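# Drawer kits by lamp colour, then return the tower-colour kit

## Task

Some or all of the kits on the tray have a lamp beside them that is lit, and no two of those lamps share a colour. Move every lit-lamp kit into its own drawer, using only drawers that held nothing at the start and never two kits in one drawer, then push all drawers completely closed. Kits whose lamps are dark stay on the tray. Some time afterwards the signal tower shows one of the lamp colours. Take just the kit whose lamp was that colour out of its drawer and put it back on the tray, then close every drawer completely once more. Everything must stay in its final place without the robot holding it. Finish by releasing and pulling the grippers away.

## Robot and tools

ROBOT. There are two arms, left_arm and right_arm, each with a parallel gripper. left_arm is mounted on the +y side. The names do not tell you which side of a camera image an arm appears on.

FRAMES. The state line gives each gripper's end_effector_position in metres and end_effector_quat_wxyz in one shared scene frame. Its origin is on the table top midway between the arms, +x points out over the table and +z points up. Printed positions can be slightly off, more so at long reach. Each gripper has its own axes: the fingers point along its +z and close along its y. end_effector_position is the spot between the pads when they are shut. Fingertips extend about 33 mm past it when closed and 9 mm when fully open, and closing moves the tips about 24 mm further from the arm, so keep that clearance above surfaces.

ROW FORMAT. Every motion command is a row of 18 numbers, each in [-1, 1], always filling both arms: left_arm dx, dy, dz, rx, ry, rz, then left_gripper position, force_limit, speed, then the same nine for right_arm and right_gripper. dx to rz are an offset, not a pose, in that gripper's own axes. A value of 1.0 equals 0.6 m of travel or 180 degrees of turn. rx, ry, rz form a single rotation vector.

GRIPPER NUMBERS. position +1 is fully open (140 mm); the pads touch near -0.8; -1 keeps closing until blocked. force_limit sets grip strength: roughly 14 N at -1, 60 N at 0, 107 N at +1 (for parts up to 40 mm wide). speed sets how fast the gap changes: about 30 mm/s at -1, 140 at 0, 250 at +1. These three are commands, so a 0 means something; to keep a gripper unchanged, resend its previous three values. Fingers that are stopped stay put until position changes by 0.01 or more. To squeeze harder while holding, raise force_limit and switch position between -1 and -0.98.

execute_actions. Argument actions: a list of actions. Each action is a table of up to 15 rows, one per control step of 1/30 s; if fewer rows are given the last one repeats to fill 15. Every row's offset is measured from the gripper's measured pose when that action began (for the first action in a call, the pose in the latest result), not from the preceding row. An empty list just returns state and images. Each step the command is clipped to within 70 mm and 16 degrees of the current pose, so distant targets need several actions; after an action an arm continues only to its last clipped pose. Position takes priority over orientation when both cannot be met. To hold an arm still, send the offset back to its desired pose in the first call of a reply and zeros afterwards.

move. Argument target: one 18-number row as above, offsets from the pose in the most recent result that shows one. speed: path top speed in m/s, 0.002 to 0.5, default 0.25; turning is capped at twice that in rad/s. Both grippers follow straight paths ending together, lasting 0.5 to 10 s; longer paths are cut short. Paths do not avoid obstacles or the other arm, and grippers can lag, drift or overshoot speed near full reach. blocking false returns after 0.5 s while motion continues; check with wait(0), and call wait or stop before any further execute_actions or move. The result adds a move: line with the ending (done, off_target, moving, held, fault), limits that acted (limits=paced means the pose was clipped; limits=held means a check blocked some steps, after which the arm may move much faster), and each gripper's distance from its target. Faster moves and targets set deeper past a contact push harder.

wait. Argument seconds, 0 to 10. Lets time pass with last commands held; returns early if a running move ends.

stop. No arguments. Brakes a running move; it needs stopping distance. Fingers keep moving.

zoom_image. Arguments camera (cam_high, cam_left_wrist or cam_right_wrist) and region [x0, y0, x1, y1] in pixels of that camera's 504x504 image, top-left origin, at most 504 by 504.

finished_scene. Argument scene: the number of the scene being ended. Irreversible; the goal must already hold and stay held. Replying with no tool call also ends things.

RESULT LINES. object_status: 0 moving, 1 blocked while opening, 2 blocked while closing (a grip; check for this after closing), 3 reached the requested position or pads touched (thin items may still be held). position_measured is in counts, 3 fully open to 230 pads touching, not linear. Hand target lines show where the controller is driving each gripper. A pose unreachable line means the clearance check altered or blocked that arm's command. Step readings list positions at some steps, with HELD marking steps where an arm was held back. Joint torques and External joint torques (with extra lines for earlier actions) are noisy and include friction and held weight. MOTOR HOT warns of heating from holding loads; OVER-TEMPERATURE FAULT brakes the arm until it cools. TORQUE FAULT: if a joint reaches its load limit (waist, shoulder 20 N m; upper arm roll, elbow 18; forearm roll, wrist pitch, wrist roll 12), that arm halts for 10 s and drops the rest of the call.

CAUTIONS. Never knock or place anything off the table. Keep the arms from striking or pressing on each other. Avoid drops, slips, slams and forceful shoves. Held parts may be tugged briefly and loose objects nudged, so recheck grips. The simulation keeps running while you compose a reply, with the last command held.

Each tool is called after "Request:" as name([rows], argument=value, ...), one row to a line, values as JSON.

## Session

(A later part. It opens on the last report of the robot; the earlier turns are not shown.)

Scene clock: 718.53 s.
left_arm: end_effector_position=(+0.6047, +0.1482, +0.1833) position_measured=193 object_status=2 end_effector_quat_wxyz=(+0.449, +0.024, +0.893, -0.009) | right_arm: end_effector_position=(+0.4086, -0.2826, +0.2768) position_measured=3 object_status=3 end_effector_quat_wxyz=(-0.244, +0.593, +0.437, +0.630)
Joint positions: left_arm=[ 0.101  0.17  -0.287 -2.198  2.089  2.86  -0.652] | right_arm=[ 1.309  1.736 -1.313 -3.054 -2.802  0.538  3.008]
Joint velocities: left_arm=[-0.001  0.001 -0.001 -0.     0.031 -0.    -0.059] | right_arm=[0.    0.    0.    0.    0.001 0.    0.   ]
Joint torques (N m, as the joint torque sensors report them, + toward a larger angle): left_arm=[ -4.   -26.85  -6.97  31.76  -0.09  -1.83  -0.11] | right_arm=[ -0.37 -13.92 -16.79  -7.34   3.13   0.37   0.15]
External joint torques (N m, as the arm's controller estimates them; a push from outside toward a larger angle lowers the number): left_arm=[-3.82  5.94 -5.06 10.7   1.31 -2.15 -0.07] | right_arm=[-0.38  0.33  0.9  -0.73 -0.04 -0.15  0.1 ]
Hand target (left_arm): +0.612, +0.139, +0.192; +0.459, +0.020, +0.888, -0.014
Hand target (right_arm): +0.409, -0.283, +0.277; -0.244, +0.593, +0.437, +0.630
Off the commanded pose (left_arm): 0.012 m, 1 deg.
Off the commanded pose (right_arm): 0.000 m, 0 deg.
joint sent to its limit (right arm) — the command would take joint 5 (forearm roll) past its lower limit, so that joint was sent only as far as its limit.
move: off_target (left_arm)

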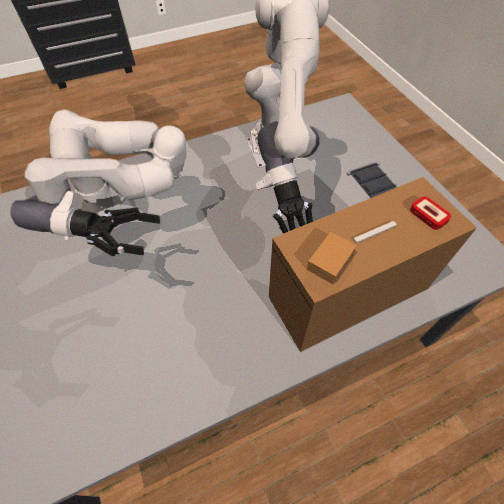

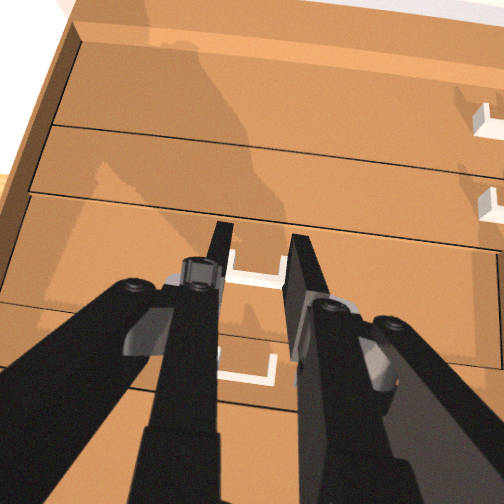

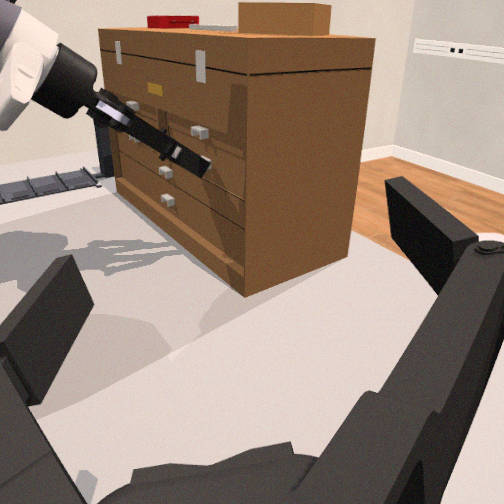

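Request:
move(target=[0,0,-0.005,0,0,0,0.1,0,0,0,0,0,0,0,0,1,0,0])

Request:
move(target=[0,0,-0.13,0,0.05,0,0.1,0,0,0,0,0,0,0,0,1,0,0], speed=0.06)

Request:
move(target=[0.03,0.05,-0.1,0,0.1,0,0.1,0,0,0,0,0,0,0,0,1,0,0], speed=0.08)

Request:
zoom_image(camera="cam_right_wrist", region=[60,60,260,260])

Scene clock: 724.37 s.
left_arm: end_effector_position=(+0.6033, +0.1480, +0.1855) position_measured=117 object_status=3 end_effector_quat_wxyz=(+0.450, +0.023, +0.893, -0.010) | right_arm: end_effector_position=(+0.4086, -0.2826, +0.2768) position_measured=3 object_status=3 end_effector_quat_wxyz=(-0.244, +0.593, +0.437, +0.630)
Joint positions: left_arm=[ 0.101  0.162 -0.287 -2.203  2.089  2.862 -0.657] | right_arm=[ 1.309  1.736 -1.313 -3.054 -2.802  0.538  3.008]
Joint velocities: left_arm=[-0.001 -0.001 -0.    -0.003 -0.003 -0.     0.01 ] | right_arm=[ 0.001 -0.001 -0.001 -0.     0.001 -0.     0.001]
Joint torques (N m, as the joint torque sensors report them, + toward a larger angle): left_arm=[ -0.2  -32.28  -1.56  19.06  -2.64   0.24   0.23] | right_arm=[ -0.44 -13.75 -16.72  -7.24   3.14   0.38   0.12]
External joint torques (N m, as the arm's controller estimates them; a push from outside toward a larger angle lowers the number): left_arm=[-0.16  0.19  0.16 -1.95 -1.26 -0.07  0.25] | right_arm=[-0.45  0.53  0.99 -0.61 -0.04 -0.14  0.08]
Hand target (left_arm): +0.602, +0.148, +0.185; +0.449, +0.024, +0.893, -0.009
Hand target (right_arm): +0.409, -0.283, +0.277; -0.244, +0.593, +0.437, +0.630
Off the commanded pose (left_arm): 0.001 m, 0 deg.
Off the commanded pose (right_arm): 0.000 m, 0 deg.
joint sent to its limit (right arm) — the command would take joint 5 (forearm roll) past its lower limit, so that joint was sent only as far as its limit.
move: done

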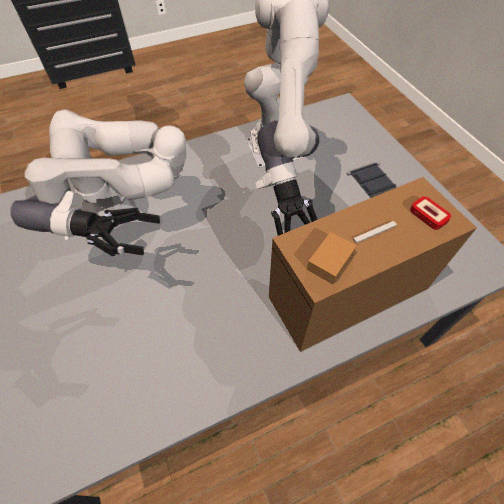

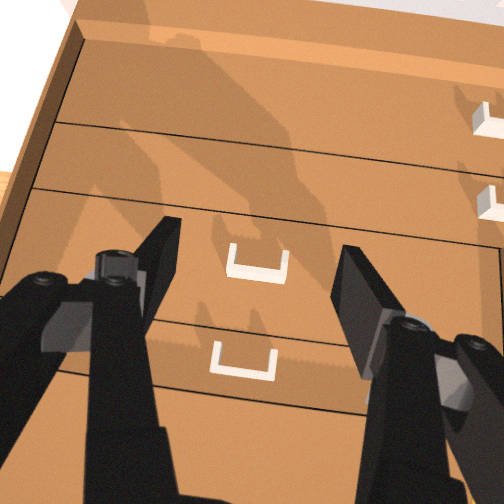

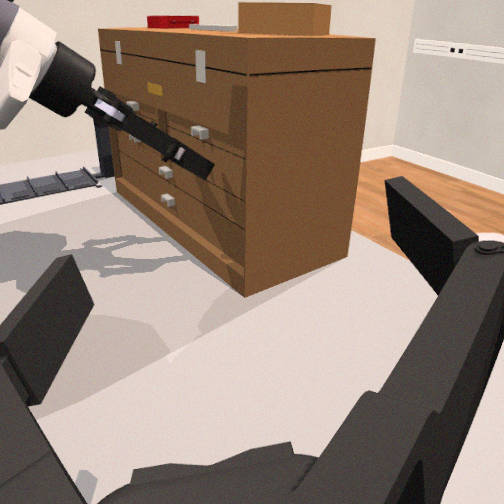

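Scene clock: 727.07 s.
left_arm: end_effector_position=(+0.5399, +0.1511, +0.2309) position_measured=117 object_status=3 end_effector_quat_wxyz=(+0.376, +0.016, +0.926, -0.009) | right_arm: end_effector_position=(+0.4086, -0.2826, +0.2768) position_measured=3 object_status=3 end_effector_quat_wxyz=(-0.244, +0.593, +0.437, +0.630)
Joint positions: left_arm=[ 0.066 -0.099 -0.24  -2.426  1.23   2.965  0.13 ] | right_arm=[ 1.309  1.736 -1.313 -3.054 -2.802  0.538  3.008]
Joint velocities: left_arm=[-0.001  0.    -0.001 -0.002 -0.042 -0.004  0.08 ] | right_arm=[ 0.     0.001 -0.     0.    -0.002 -0.    -0.001]
Joint torques (N m, as the joint torque sensors report them, + toward a larger angle): left_arm=[ -1.8  -26.57   2.21  20.35  -2.34   1.58   0.31] | right_arm=[ -0.47 -13.87 -16.65  -7.37   3.15   0.37   0.11]
External joint torques (N m, as the arm's controller estimates them; a push from outside toward a larger angle lowers the number): left_arm=[-1.79 -1.12  1.4  -1.97 -1.11 -0.43  0.33] | right_arm=[-0.49  0.36  1.02 -0.74 -0.02 -0.16  0.07]
Hand target (left_arm): +0.539, +0.152, +0.230; +0.375, +0.024, +0.927, -0.004
Hand target (right_arm): +0.409, -0.283, +0.277; -0.244, +0.593, +0.437, +0.630
Off the commanded pose (left_arm): 0.001 m, 1 deg.
Off the commanded pose (right_arm): 0.000 m, 0 deg.
joint sent to its limit (right arm) — the command would take joint 5 (forearm roll) past its lower limit, so that joint was sent only as far as its limit.
move: done

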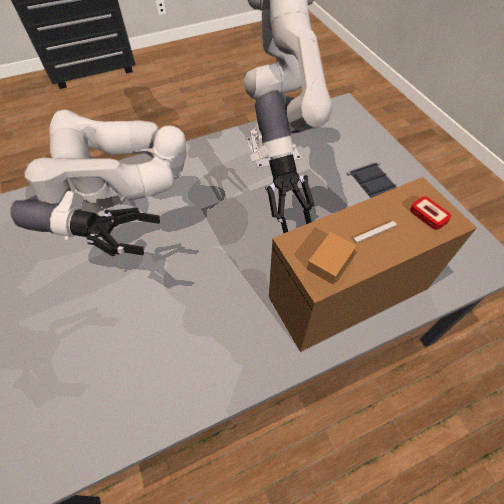

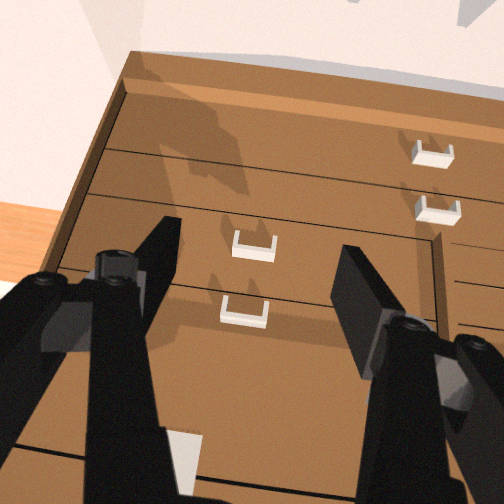

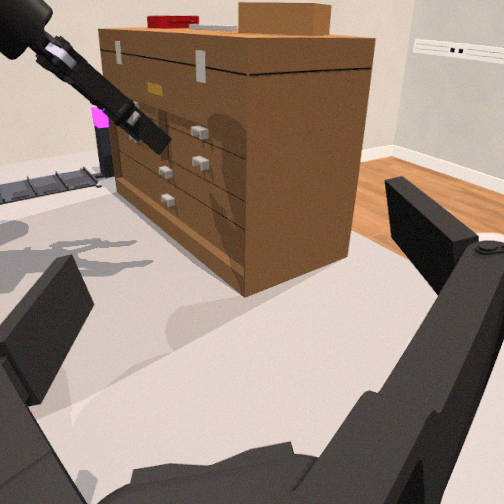

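Scene clock: 729.73 s.
left_arm: end_effector_position=(+0.4856, +0.1850, +0.2609) position_measured=117 object_status=3 end_effector_quat_wxyz=(+0.227, +0.013, +0.974, -0.004) | right_arm: end_effector_position=(+0.4086, -0.2826, +0.2768) position_measured=3 object_status=3 end_effector_quat_wxyz=(-0.244, +0.593, +0.437, +0.630)
Joint positions: left_arm=[-0.443 -0.277  0.201 -2.43   0.377  2.562  0.951] | right_arm=[ 1.309  1.736 -1.313 -3.054 -2.802  0.538  3.008]
Joint velocities: left_arm=[-0.006  0.001  0.008  0.001 -0.    -0.008  0.03 ] | right_arm=[-0.    -0.001  0.    -0.    -0.001 -0.001 -0.001]
Joint torques (N m, as the joint torque sensors report them, + toward a larger angle): left_arm=[ -1.17 -22.19  -1.52  24.84  -0.6    2.68   0.34] | right_arm=[ -0.51 -13.77 -16.74  -7.43   3.13   0.39   0.13]
External joint torques (N m, as the arm's controller estimates them; a push from outside toward a larger angle lowers the number): left_arm=[-1.22 -0.54  0.16  0.65 -1.04 -0.39  0.35] | right_arm=[-0.47  0.53  0.97 -0.78 -0.04 -0.14  0.09]
Hand target (left_arm): +0.485, +0.185, +0.262; +0.226, +0.018, +0.974, -0.003
Hand target (right_arm): +0.409, -0.283, +0.277; -0.244, +0.593, +0.437, +0.630
Off the commanded pose (left_arm): 0.002 m, 1 deg.
Off the commanded pose (right_arm): 0.000 m, 0 deg.
joint sent to its limit (right arm) — the command would take joint 5 (forearm roll) past its lower limit, so that joint was sent only as far as its limit.
move: done

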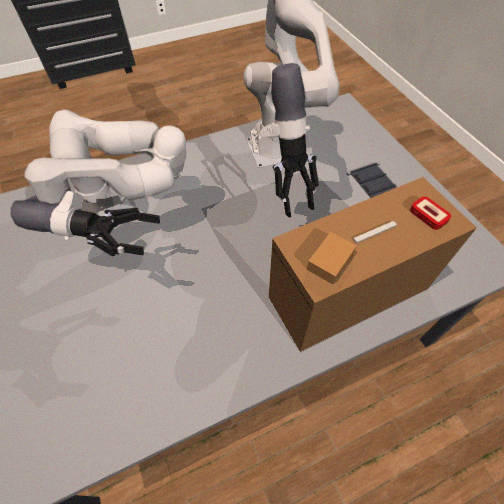

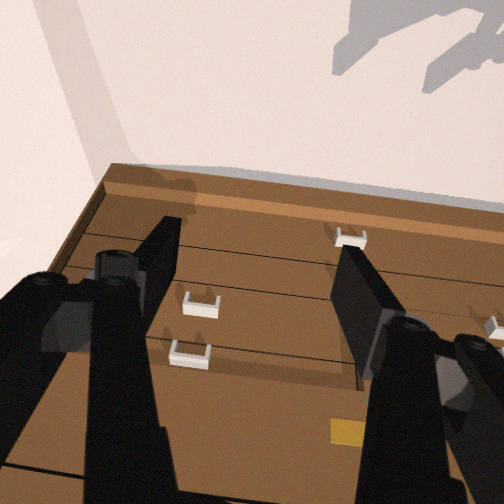

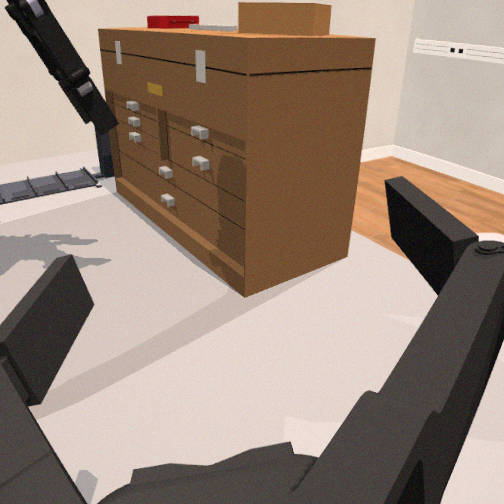

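Region (60, 60, 260, 260) of cam_right_wrist's 504x504 image, scaled by 2.520, with more detail than that image has.

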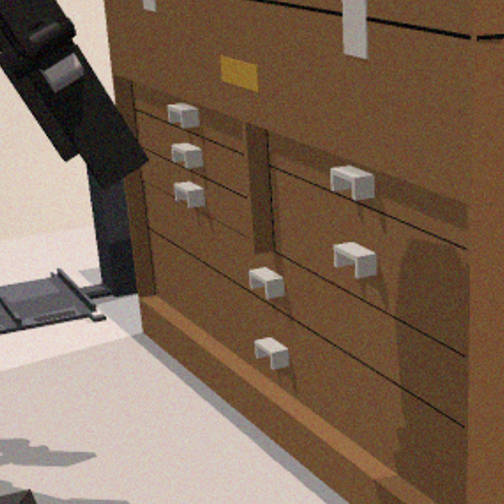

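Request:
move(target=[-0.058,-0.058,0.085,0,-0.1,0,0.1,0,0,0,0,0,0,0,0,1,0,0], speed=0.08)

Request:
move(target=[0,0,0.08,0,-0.05,0,0.1,0,0,0,0,0,0,0,0,1,0,0], speed=0.06)

Scene clock: 735.10 s.
left_arm: end_effector_position=(+0.5385, +0.1477, +0.2299) position_measured=117 object_status=3 end_effector_quat_wxyz=(+0.376, +0.019, +0.926, -0.004) | right_arm: end_effector_position=(+0.4086, -0.2826, +0.2768) position_measured=3 object_status=3 end_effector_quat_wxyz=(-0.244, +0.593, +0.437, +0.630)
Joint positions: left_arm=[-0.082 -0.094 -0.108 -2.421  1.247  2.937  0.12 ] | right_arm=[ 1.309  1.736 -1.313 -3.054 -2.802  0.538  3.008]
Joint velocities: left_arm=[ 0.001 -0.001  0.002  0.001  0.033  0.    -0.068] | right_arm=[ 0.002 -0.001 -0.001  0.001  0.001 -0.001  0.001]
Joint torques (N m, as the joint torque sensors report them, + toward a larger angle): left_arm=[  2.16 -24.5   -0.92  23.35  -0.23   2.21  -0.03] | right_arm=[ -0.56 -13.91 -16.59  -7.36   3.11   0.4    0.13]
External joint torques (N m, as the arm's controller estimates them; a push from outside toward a larger angle lowers the number): left_arm=[ 2.11  2.18 -1.43  0.86  0.98  0.24 -0.01] | right_arm=[-0.64  0.38  1.14 -0.81 -0.07 -0.11  0.09]
Hand target (left_arm): +0.539, +0.147, +0.230; +0.377, +0.012, +0.926, -0.008
Hand target (right_arm): +0.409, -0.283, +0.277; -0.244, +0.593, +0.437, +0.630
Off the commanded pose (left_arm): 0.001 m, 1 deg.
Off the commanded pose (right_arm): 0.000 m, 0 deg.
joint sent to its limit (right arm) — the command would take joint 5 (forearm roll) past its lower limit, so that joint was sent only as far as its limit.
move: done

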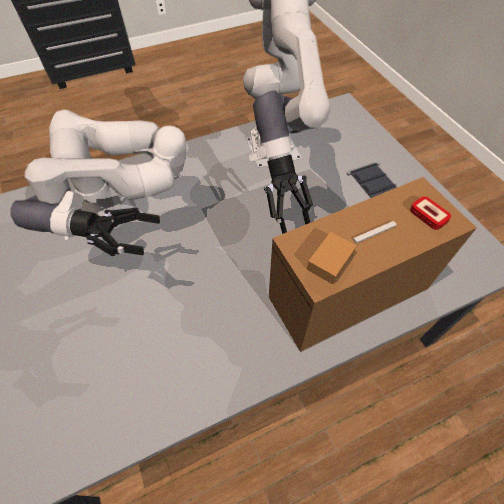

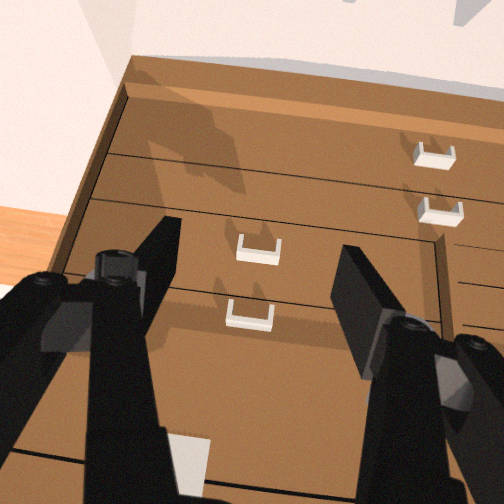

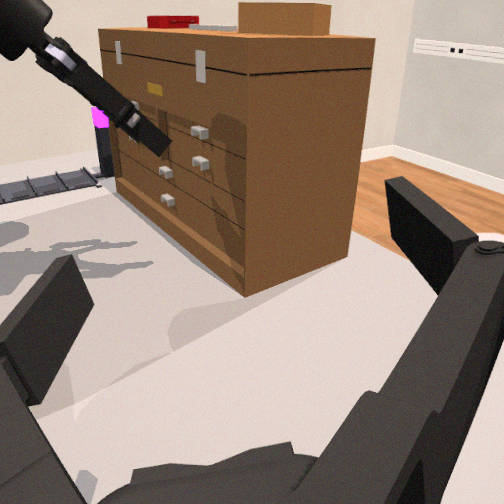

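Scene clock: 737.63 s.
left_arm: end_effector_position=(+0.5732, +0.1456, +0.1974) position_measured=117 object_status=3 end_effector_quat_wxyz=(+0.450, +0.024, +0.893, -0.006) | right_arm: end_effector_position=(+0.4086, -0.2826, +0.2768) position_measured=3 object_status=3 end_effector_quat_wxyz=(-0.244, +0.593, +0.437, +0.630)
Joint positions: left_arm=[-0.072  0.063 -0.134 -2.293  2.039  2.868 -0.645] | right_arm=[ 1.309  1.736 -1.313 -3.054 -2.802  0.538  3.008]
Joint velocities: left_arm=[ 0.     0.001 -0.002 -0.001  0.019 -0.002 -0.051] | right_arm=[ 0.001  0.    -0.001 -0.001  0.001 -0.    -0.   ]
Joint torques (N m, as the joint torque sensors report them, + toward a larger angle): left_arm=[  0.77 -28.97  -2.05  20.99  -0.46  -0.13  -0.05] | right_arm=[ -0.43 -13.99 -16.72  -7.27   3.13   0.4    0.16]
External joint torques (N m, as the arm's controller estimates them; a push from outside toward a larger angle lowers the number): left_arm=[ 0.82  1.56 -1.65 -0.12  0.94 -0.45 -0.03] | right_arm=[-0.46  0.29  1.   -0.63 -0.06 -0.12  0.12]
Hand target (left_arm): +0.574, +0.145, +0.197; +0.451, +0.018, +0.892, -0.009
Hand target (right_arm): +0.409, -0.283, +0.277; -0.244, +0.593, +0.437, +0.630
Off the commanded pose (left_arm): 0.003 m, 1 deg.
Off the commanded pose (right_arm): 0.000 m, 0 deg.
joint sent to its limit (right arm) — the command would take joint 5 (forearm roll) past its lower limit, so that joint was sent only as far as its limit.
move: done

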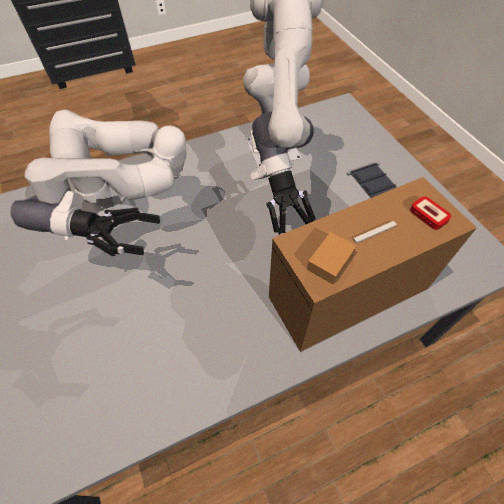

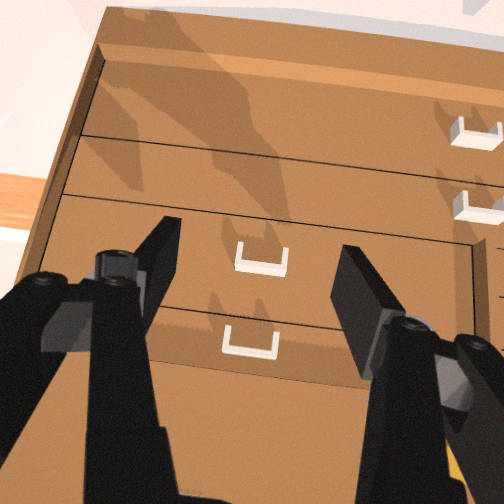

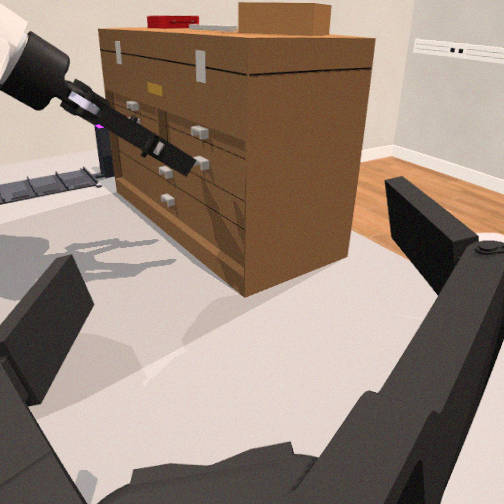

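Request:
move(target=[-0.015,0.004,0.053,0,0,0,0.1,0,0,0,0,0,0,0,0,1,0,0], speed=0.04)

Request:
move(target=[0,0,0,0,0,0,-1,0,0,0,0,0,0,0,0,1,0,0])

Request:
move(target=[0.106,0,-0.149,0,0.08,0,-1,0,0,0,0,0,0,0,0,1,0,0], speed=0.05)

Scene clock: 741.37 s.
left_arm: end_effector_position=(+0.6028, +0.1452, +0.1851) position_measured=117 object_status=3 end_effector_quat_wxyz=(+0.450, +0.022, +0.893, -0.007) | right_arm: end_effector_position=(+0.4086, -0.2826, +0.2768) position_measured=3 object_status=3 end_effector_quat_wxyz=(-0.244, +0.593, +0.437, +0.630)
Joint positions: left_arm=[-0.064  0.159 -0.126 -2.199  2.07   2.871 -0.661] | right_arm=[ 1.309  1.736 -1.313 -3.054 -2.802  0.538  3.008]
Joint velocities: left_arm=[-0.001  0.001  0.     0.006  0.005  0.003  0.001] | right_arm=[ 0.     0.001  0.001 -0.001  0.001  0.    -0.001]
Joint torques (N m, as the joint torque sensors report them, + toward a larger angle): left_arm=[  1.01 -30.96  -0.64  21.43  -0.53   0.56   0.05] | right_arm=[ -0.45 -13.99 -16.81  -7.38   3.12   0.42   0.09]
External joint torques (N m, as the arm's controller estimates them; a push from outside toward a larger angle lowers the number): left_arm=[1.08 2.77 0.33 0.35 0.88 0.26 0.07] | right_arm=[-0.38  0.26  0.88 -0.72 -0.05 -0.12  0.05]
Hand target (left_arm): +0.604, +0.147, +0.185; +0.449, +0.024, +0.893, -0.007
Hand target (right_arm): +0.409, -0.283, +0.277; -0.244, +0.593, +0.437, +0.630
Off the commanded pose (left_arm): 0.002 m, 0 deg.
Off the commanded pose (right_arm): 0.000 m, 0 deg.
joint sent to its limit (right arm) — the command would take joint 5 (forearm roll) past its lower limit, so that joint was sent only as far as its limit.
move: done

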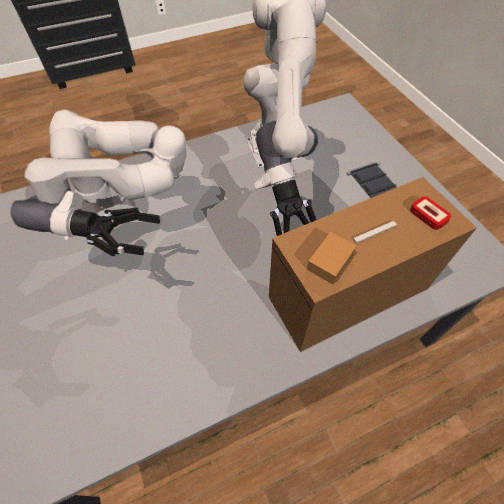

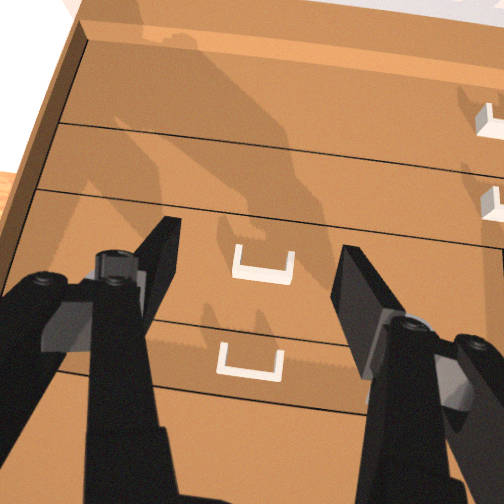

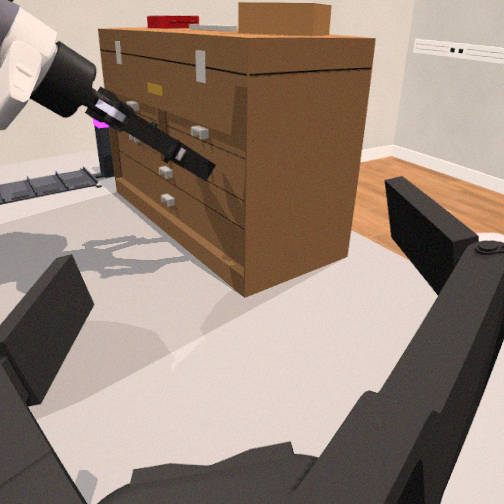

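Scene clock: 741.93 s.
left_arm: end_effector_position=(+0.6036, +0.1481, +0.1852) position_measured=193 object_status=2 end_effector_quat_wxyz=(+0.450, +0.020, +0.893, -0.006) | right_arm: end_effector_position=(+0.4086, -0.2826, +0.2768) position_measured=3 object_status=3 end_effector_quat_wxyz=(-0.244, +0.593, +0.437, +0.630)
Joint positions: left_arm=[-0.062  0.158 -0.124 -2.2    2.07   2.87  -0.662] | right_arm=[ 1.309  1.736 -1.313 -3.054 -2.802  0.538  3.008]
Joint velocities: left_arm=[ 0.002 -0.    -0.     0.    -0.     0.    -0.001] | right_arm=[-0.001  0.     0.001  0.001 -0.    -0.     0.   ]
Joint torques (N m, as the joint torque sensors report them, + toward a larger angle): left_arm=[ -0.28 -32.59  -2.67  20.99  -1.5    0.44   0.12] | right_arm=[ -0.45 -13.84 -16.71  -7.22   3.11   0.37   0.13]
External joint torques (N m, as the arm's controller estimates them; a push from outside toward a larger angle lowers the number): left_arm=[-0.36  1.18 -1.86 -0.1  -0.1   0.16  0.14] | right_arm=[-0.44  0.41  0.96 -0.63 -0.06 -0.15  0.09]
Hand target (left_arm): +0.603, +0.145, +0.185; +0.450, +0.022, +0.893, -0.007
Hand target (right_arm): +0.409, -0.283, +0.277; -0.244, +0.593, +0.437, +0.630
Off the commanded pose (left_arm): 0.003 m, 0 deg.
Off the commanded pose (right_arm): 0.000 m, 0 deg.
joint sent to its limit (right arm) — the command would take joint 5 (forearm roll) past its lower limit, so that joint was sent only as far as its limit.
move: done

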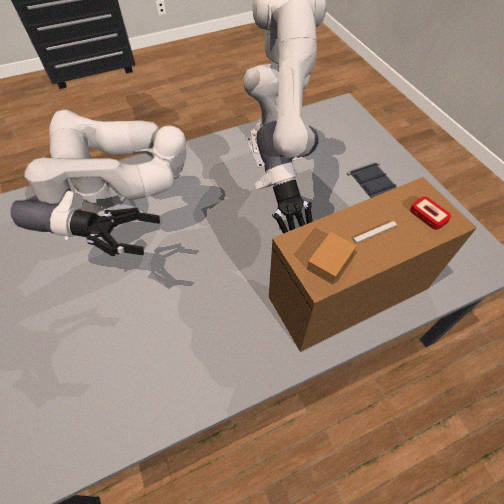

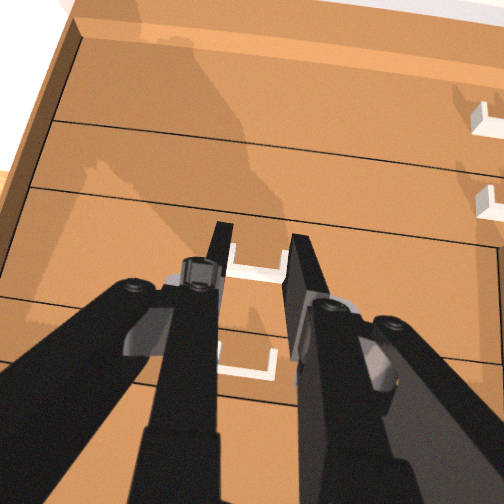

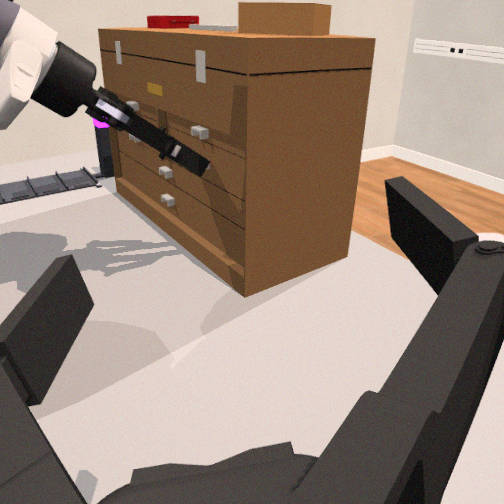

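Scene clock: 745.03 s.
left_arm: end_effector_position=(+0.4921, +0.1460, +0.1893) position_measured=193 object_status=2 end_effector_quat_wxyz=(+0.335, +0.012, +0.942, -0.011) | right_arm: end_effector_position=(+0.4086, -0.2826, +0.2768) position_measured=3 object_status=3 end_effector_quat_wxyz=(-0.244, +0.593, +0.437, +0.630)
Joint positions: left_arm=[-0.111 -0.124 -0.105 -2.529  1.176  2.947  0.136] | right_arm=[ 1.309  1.736 -1.313 -3.054 -2.802  0.538  3.008]
Joint velocities: left_arm=[-0.013 -0.002  0.008 -0.002 -0.073 -0.007  0.103] | right_arm=[-0.    -0.    -0.001  0.     0.     0.    -0.001]
Joint torques (N m, as the joint torque sensors report them, + toward a larger angle): left_arm=[  1.34 -25.03   3.18  18.78  -1.99   0.55   0.53] | right_arm=[ -0.45 -13.61 -16.93  -7.25   3.14   0.37   0.13]
External joint torques (N m, as the arm's controller estimates them; a push from outside toward a larger angle lowers the number): left_arm=[ 1.38 -0.26  2.71 -2.77 -0.98 -1.61  0.53] | right_arm=[-0.41  0.68  0.81 -0.65 -0.04 -0.16  0.09]
Hand target (left_arm): +0.492, +0.154, +0.187; +0.332, +0.021, +0.943, +0.000
Hand target (right_arm): +0.409, -0.283, +0.277; -0.244, +0.593, +0.437, +0.630
Off the commanded pose (left_arm): 0.007 m, 1 deg.
Off the commanded pose (right_arm): 0.000 m, 0 deg.
joint sent to its limit (right arm) — the command would take joint 5 (forearm roll) past its lower limit, so that joint was sent only as far as its limit.
move: off_target (left_arm)

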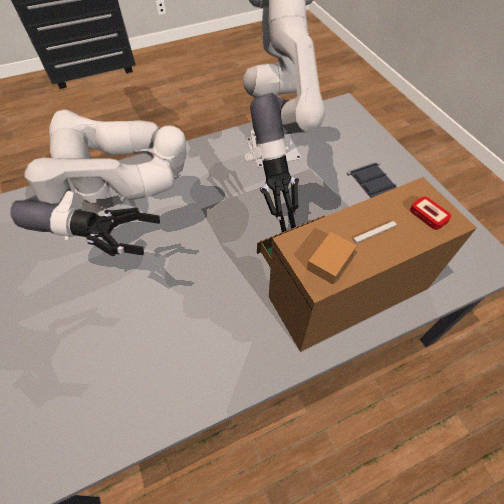

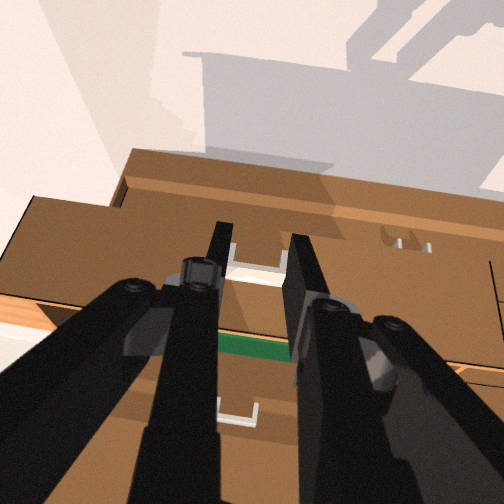

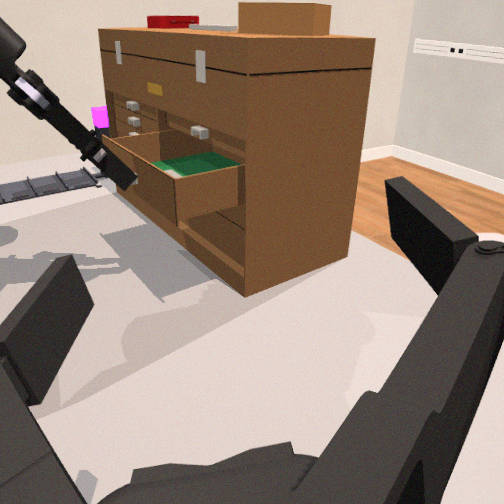

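Request:
move(target=[0,0,0,0,0,0,0.25,-0.5,0,0,0,0,0,0,0,1,0,0])

Request:
move(target=[0,0,-0.13,0,0.075,0,0.25,-0.5,0,0,0,0,0,0,0,1,0,0], speed=0.07)

Request:
move(target=[-0.145,-0.025,0.052,0,0,0,0.25,-0.5,0,0,0,0,0,0,0,1,0,0], speed=0.08)

Scene clock: 747.27 s.
left_arm: end_effector_position=(+0.4919, +0.1458, +0.1891) position_measured=98 object_status=3 end_effector_quat_wxyz=(+0.335, +0.014, +0.942, -0.011) | right_arm: end_effector_position=(+0.4086, -0.2826, +0.2768) position_measured=3 object_status=3 end_effector_quat_wxyz=(-0.244, +0.593, +0.437, +0.630)
Joint positions: left_arm=[-0.112 -0.124 -0.104 -2.53   1.17   2.947  0.146] | right_arm=[ 1.309  1.736 -1.313 -3.054 -2.802  0.538  3.008]
Joint velocities: left_arm=[ 0.001  0.    -0.001  0.     0.005  0.    -0.016] | right_arm=[ 0.     0.001  0.002  0.001 -0.001  0.001 -0.   ]
Joint torques (N m, as the joint torque sensors report them, + toward a larger angle): left_arm=[  1.16 -24.06  -0.03  21.6   -0.08   2.11  -0.07] | right_arm=[ -0.57 -13.85 -16.76  -7.3    3.13   0.39   0.15]
External joint torques (N m, as the arm's controller estimates them; a push from outside toward a larger angle lowers the number): left_arm=[ 1.13  0.69 -0.59  0.02  0.97 -0.06 -0.05] | right_arm=[-0.6   0.39  0.89 -0.7  -0.03 -0.14  0.11]
Hand target (left_arm): +0.492, +0.146, +0.189; +0.335, +0.012, +0.942, -0.011
Hand target (right_arm): +0.409, -0.283, +0.277; -0.244, +0.593, +0.437, +0.630
Off the commanded pose (left_arm): 0.000 m, 0 deg.
Off the commanded pose (right_arm): 0.000 m, 0 deg.
joint sent to its limit (right arm) — the command would take joint 5 (forearm roll) past its lower limit, so that joint was sent only as far as its limit.
move: done

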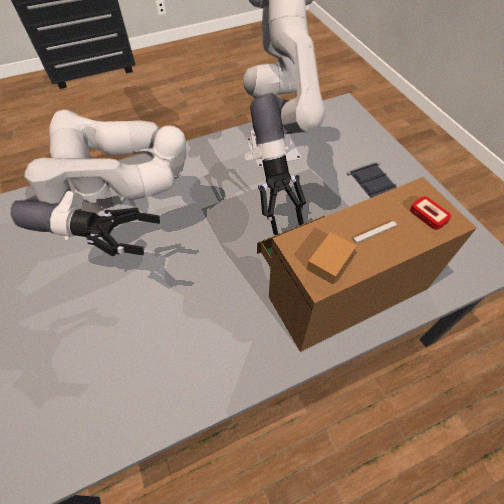

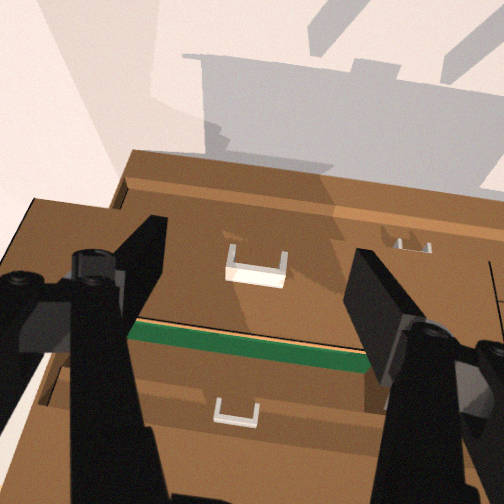

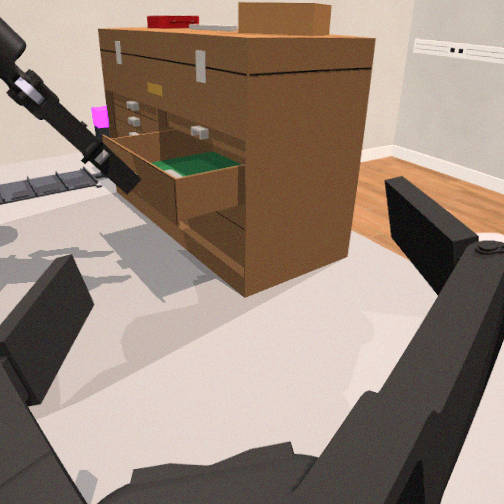

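Scene clock: 749.63 s.
left_arm: end_effector_position=(+0.4428, +0.1502, +0.2504) position_measured=98 object_status=3 end_effector_quat_wxyz=(+0.223, +0.011, +0.975, -0.006) | right_arm: end_effector_position=(+0.4086, -0.2826, +0.2768) position_measured=3 object_status=3 end_effector_quat_wxyz=(-0.244, +0.593, +0.437, +0.630)
Joint positions: left_arm=[-0.565 -0.338  0.221 -2.5    0.463  2.535  0.783] | right_arm=[ 1.309  1.736 -1.313 -3.054 -2.802  0.538  3.008]
Joint velocities: left_arm=[-0.007  0.001  0.009  0.001  0.    -0.011  0.03 ] | right_arm=[ 0.001  0.001 -0.001 -0.001 -0.     0.    -0.001]
Joint torques (N m, as the joint torque sensors report them, + toward a larger angle): left_arm=[ -1.21 -18.92  -1.11  24.85  -0.52   2.61   0.35] | right_arm=[ -0.52 -13.92 -16.7   -7.54   3.13   0.4    0.13]
External joint torques (N m, as the arm's controller estimates them; a push from outside toward a larger angle lowers the number): left_arm=[-1.26  0.37  1.02  0.84 -0.93 -0.35  0.36] | right_arm=[-0.52  0.35  0.99 -0.91 -0.04 -0.13  0.09]
Hand target (left_arm): +0.443, +0.150, +0.251; +0.222, +0.015, +0.975, -0.006
Hand target (right_arm): +0.409, -0.283, +0.277; -0.244, +0.593, +0.437, +0.630
Off the commanded pose (left_arm): 0.002 m, 1 deg.
Off the commanded pose (right_arm): 0.000 m, 0 deg.
joint sent to its limit (right arm) — the command would take joint 5 (forearm roll) past its lower limit, so that joint was sent only as far as its limit.
move: done

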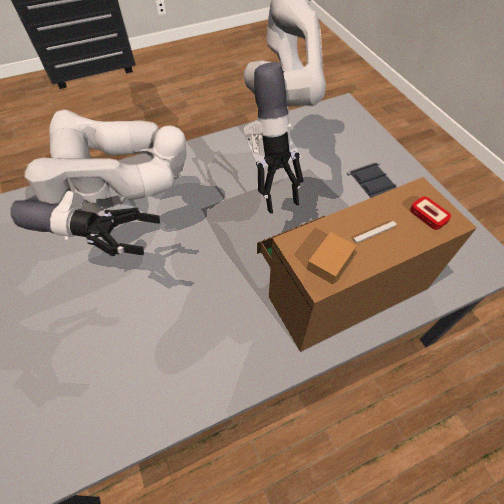

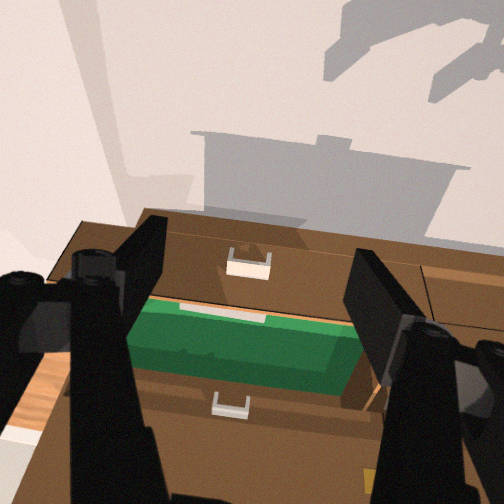

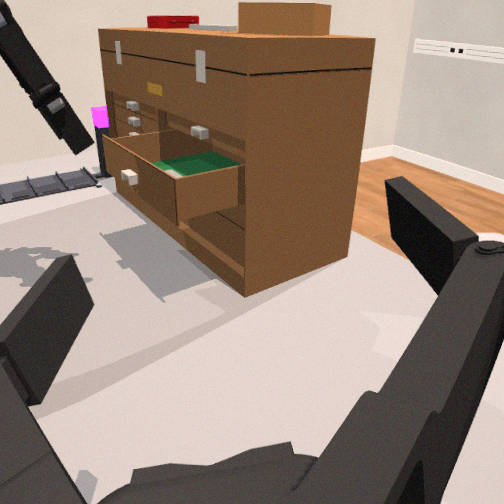

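Scene clock: 751.20 s.
left_arm: end_effector_position=(+0.5335, +0.1325, +0.2590) position_measured=98 object_status=3 end_effector_quat_wxyz=(+0.223, +0.005, +0.975, -0.008) | right_arm: end_effector_position=(+0.4086, -0.2826, +0.2768) position_measured=3 object_status=3 end_effector_quat_wxyz=(-0.244, +0.593, +0.437, +0.630)
Joint positions: left_arm=[-0.592 -0.078  0.294 -2.22   0.335  2.54   0.912] | right_arm=[ 1.309  1.736 -1.313 -3.054 -2.802  0.538  3.008]
Joint velocities: left_arm=[ 0.     0.001 -0.     0.005 -0.014 -0.001  0.047] | right_arm=[-0.001  0.     0.     0.     0.001 -0.     0.001]
Joint torques (N m, as the joint torque sensors report them, + toward a larger angle): left_arm=[ -0.44 -26.52  -1.26  25.26  -0.73   2.62   0.27] | right_arm=[ -0.47 -13.74 -16.74  -7.45   3.13   0.37   0.14]
External joint torques (N m, as the arm's controller estimates them; a push from outside toward a larger angle lowers the number): left_arm=[-0.48  1.4  -0.54  1.05 -1.19 -0.43  0.28] | right_arm=[-0.45  0.53  0.96 -0.82 -0.05 -0.16  0.1 ]
Hand target (left_arm): +0.533, +0.132, +0.259; +0.221, +0.011, +0.975, -0.007
Hand target (right_arm): +0.409, -0.283, +0.277; -0.244, +0.593, +0.437, +0.630
Off the commanded pose (left_arm): 0.002 m, 1 deg.
Off the commanded pose (right_arm): 0.000 m, 0 deg.
joint sent to its limit (right arm) — the command would take joint 5 (forearm roll) past its lower limit, so that joint was sent only as far as its limit.
move: done

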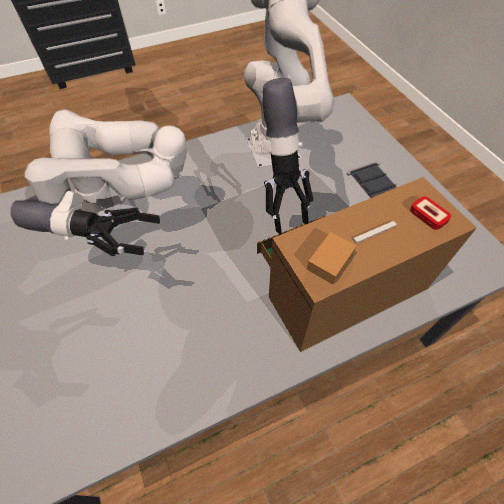

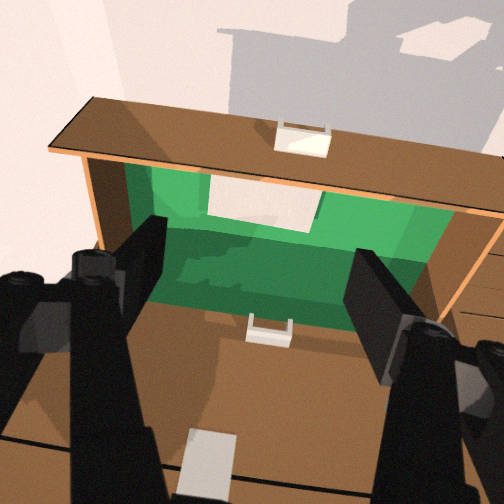

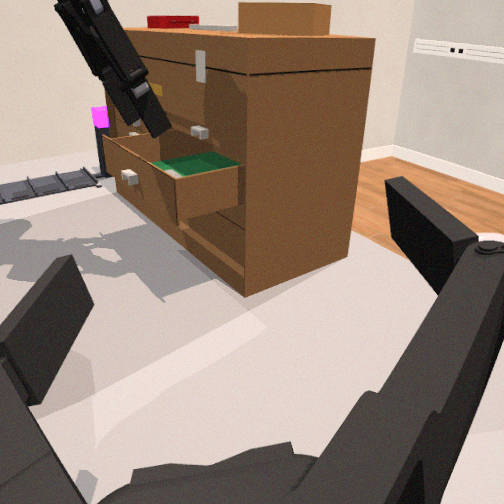

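Request:
move(target=[0.009,0.002,0.137,0,0,0,0.25,-0.5,0,0,0,0,0,0,0,1,0,0], speed=0.04)

Scene clock: 755.17 s.
left_arm: end_effector_position=(+0.5612, +0.1293, +0.1799) position_measured=98 object_status=3 end_effector_quat_wxyz=(+0.219, +0.006, +0.976, -0.008) | right_arm: end_effector_position=(+0.4086, -0.2826, +0.2768) position_measured=3 object_status=3 end_effector_quat_wxyz=(-0.244, +0.593, +0.437, +0.630)
Joint positions: left_arm=[-0.575  0.115  0.313 -2.211  0.289  2.722  0.937] | right_arm=[ 1.309  1.736 -1.313 -3.054 -2.802  0.538  3.008]
Joint velocities: left_arm=[ 0.    -0.001 -0.     0.    -0.002  0.009  0.005] | right_arm=[-0.    -0.001  0.001  0.     0.001 -0.001  0.001]
Joint torques (N m, as the joint torque sensors report them, + toward a larger angle): left_arm=[  2.4  -30.69   0.48  23.26  -0.89   3.63   0.22] | right_arm=[ -0.36 -13.81 -16.69  -7.24   3.14   0.39   0.15]
External joint torques (N m, as the arm's controller estimates them; a push from outside toward a larger angle lowers the number): left_arm=[ 2.44  2.12 -0.67  0.43 -1.13  0.56  0.23] | right_arm=[-0.38  0.49  0.99 -0.64 -0.03 -0.13  0.11]
Hand target (left_arm): +0.563, +0.130, +0.181; +0.221, +0.006, +0.975, -0.010
Hand target (right_arm): +0.409, -0.283, +0.277; -0.244, +0.593, +0.437, +0.630
Off the commanded pose (left_arm): 0.005 m, 0 deg.
Off the commanded pose (right_arm): 0.000 m, 0 deg.
joint sent to its limit (right arm) — the command would take joint 5 (forearm roll) past its lower limit, so that joint was sent only as far as its limit.
move: off_target (left_arm)

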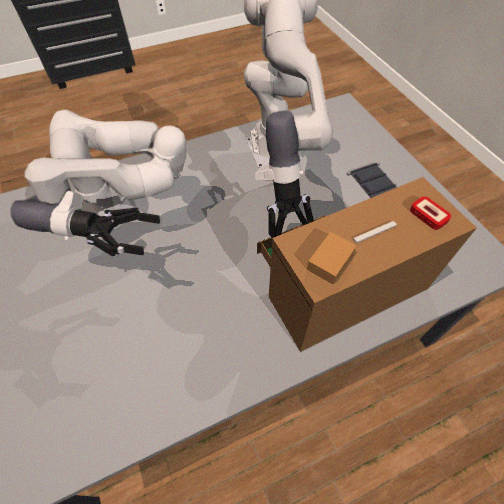

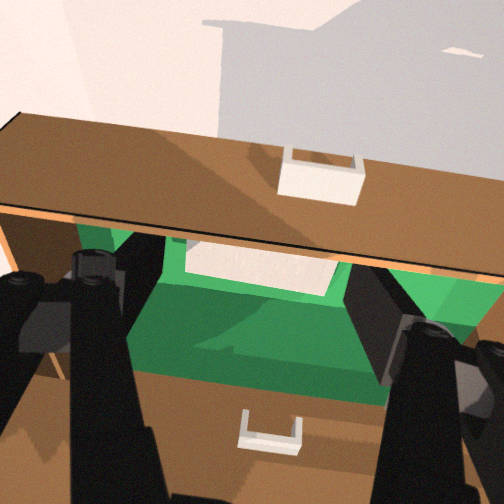

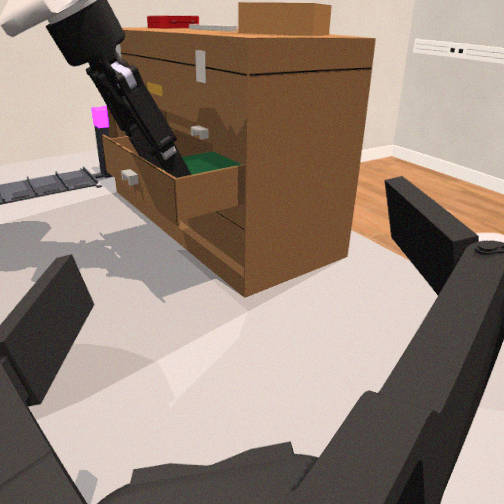

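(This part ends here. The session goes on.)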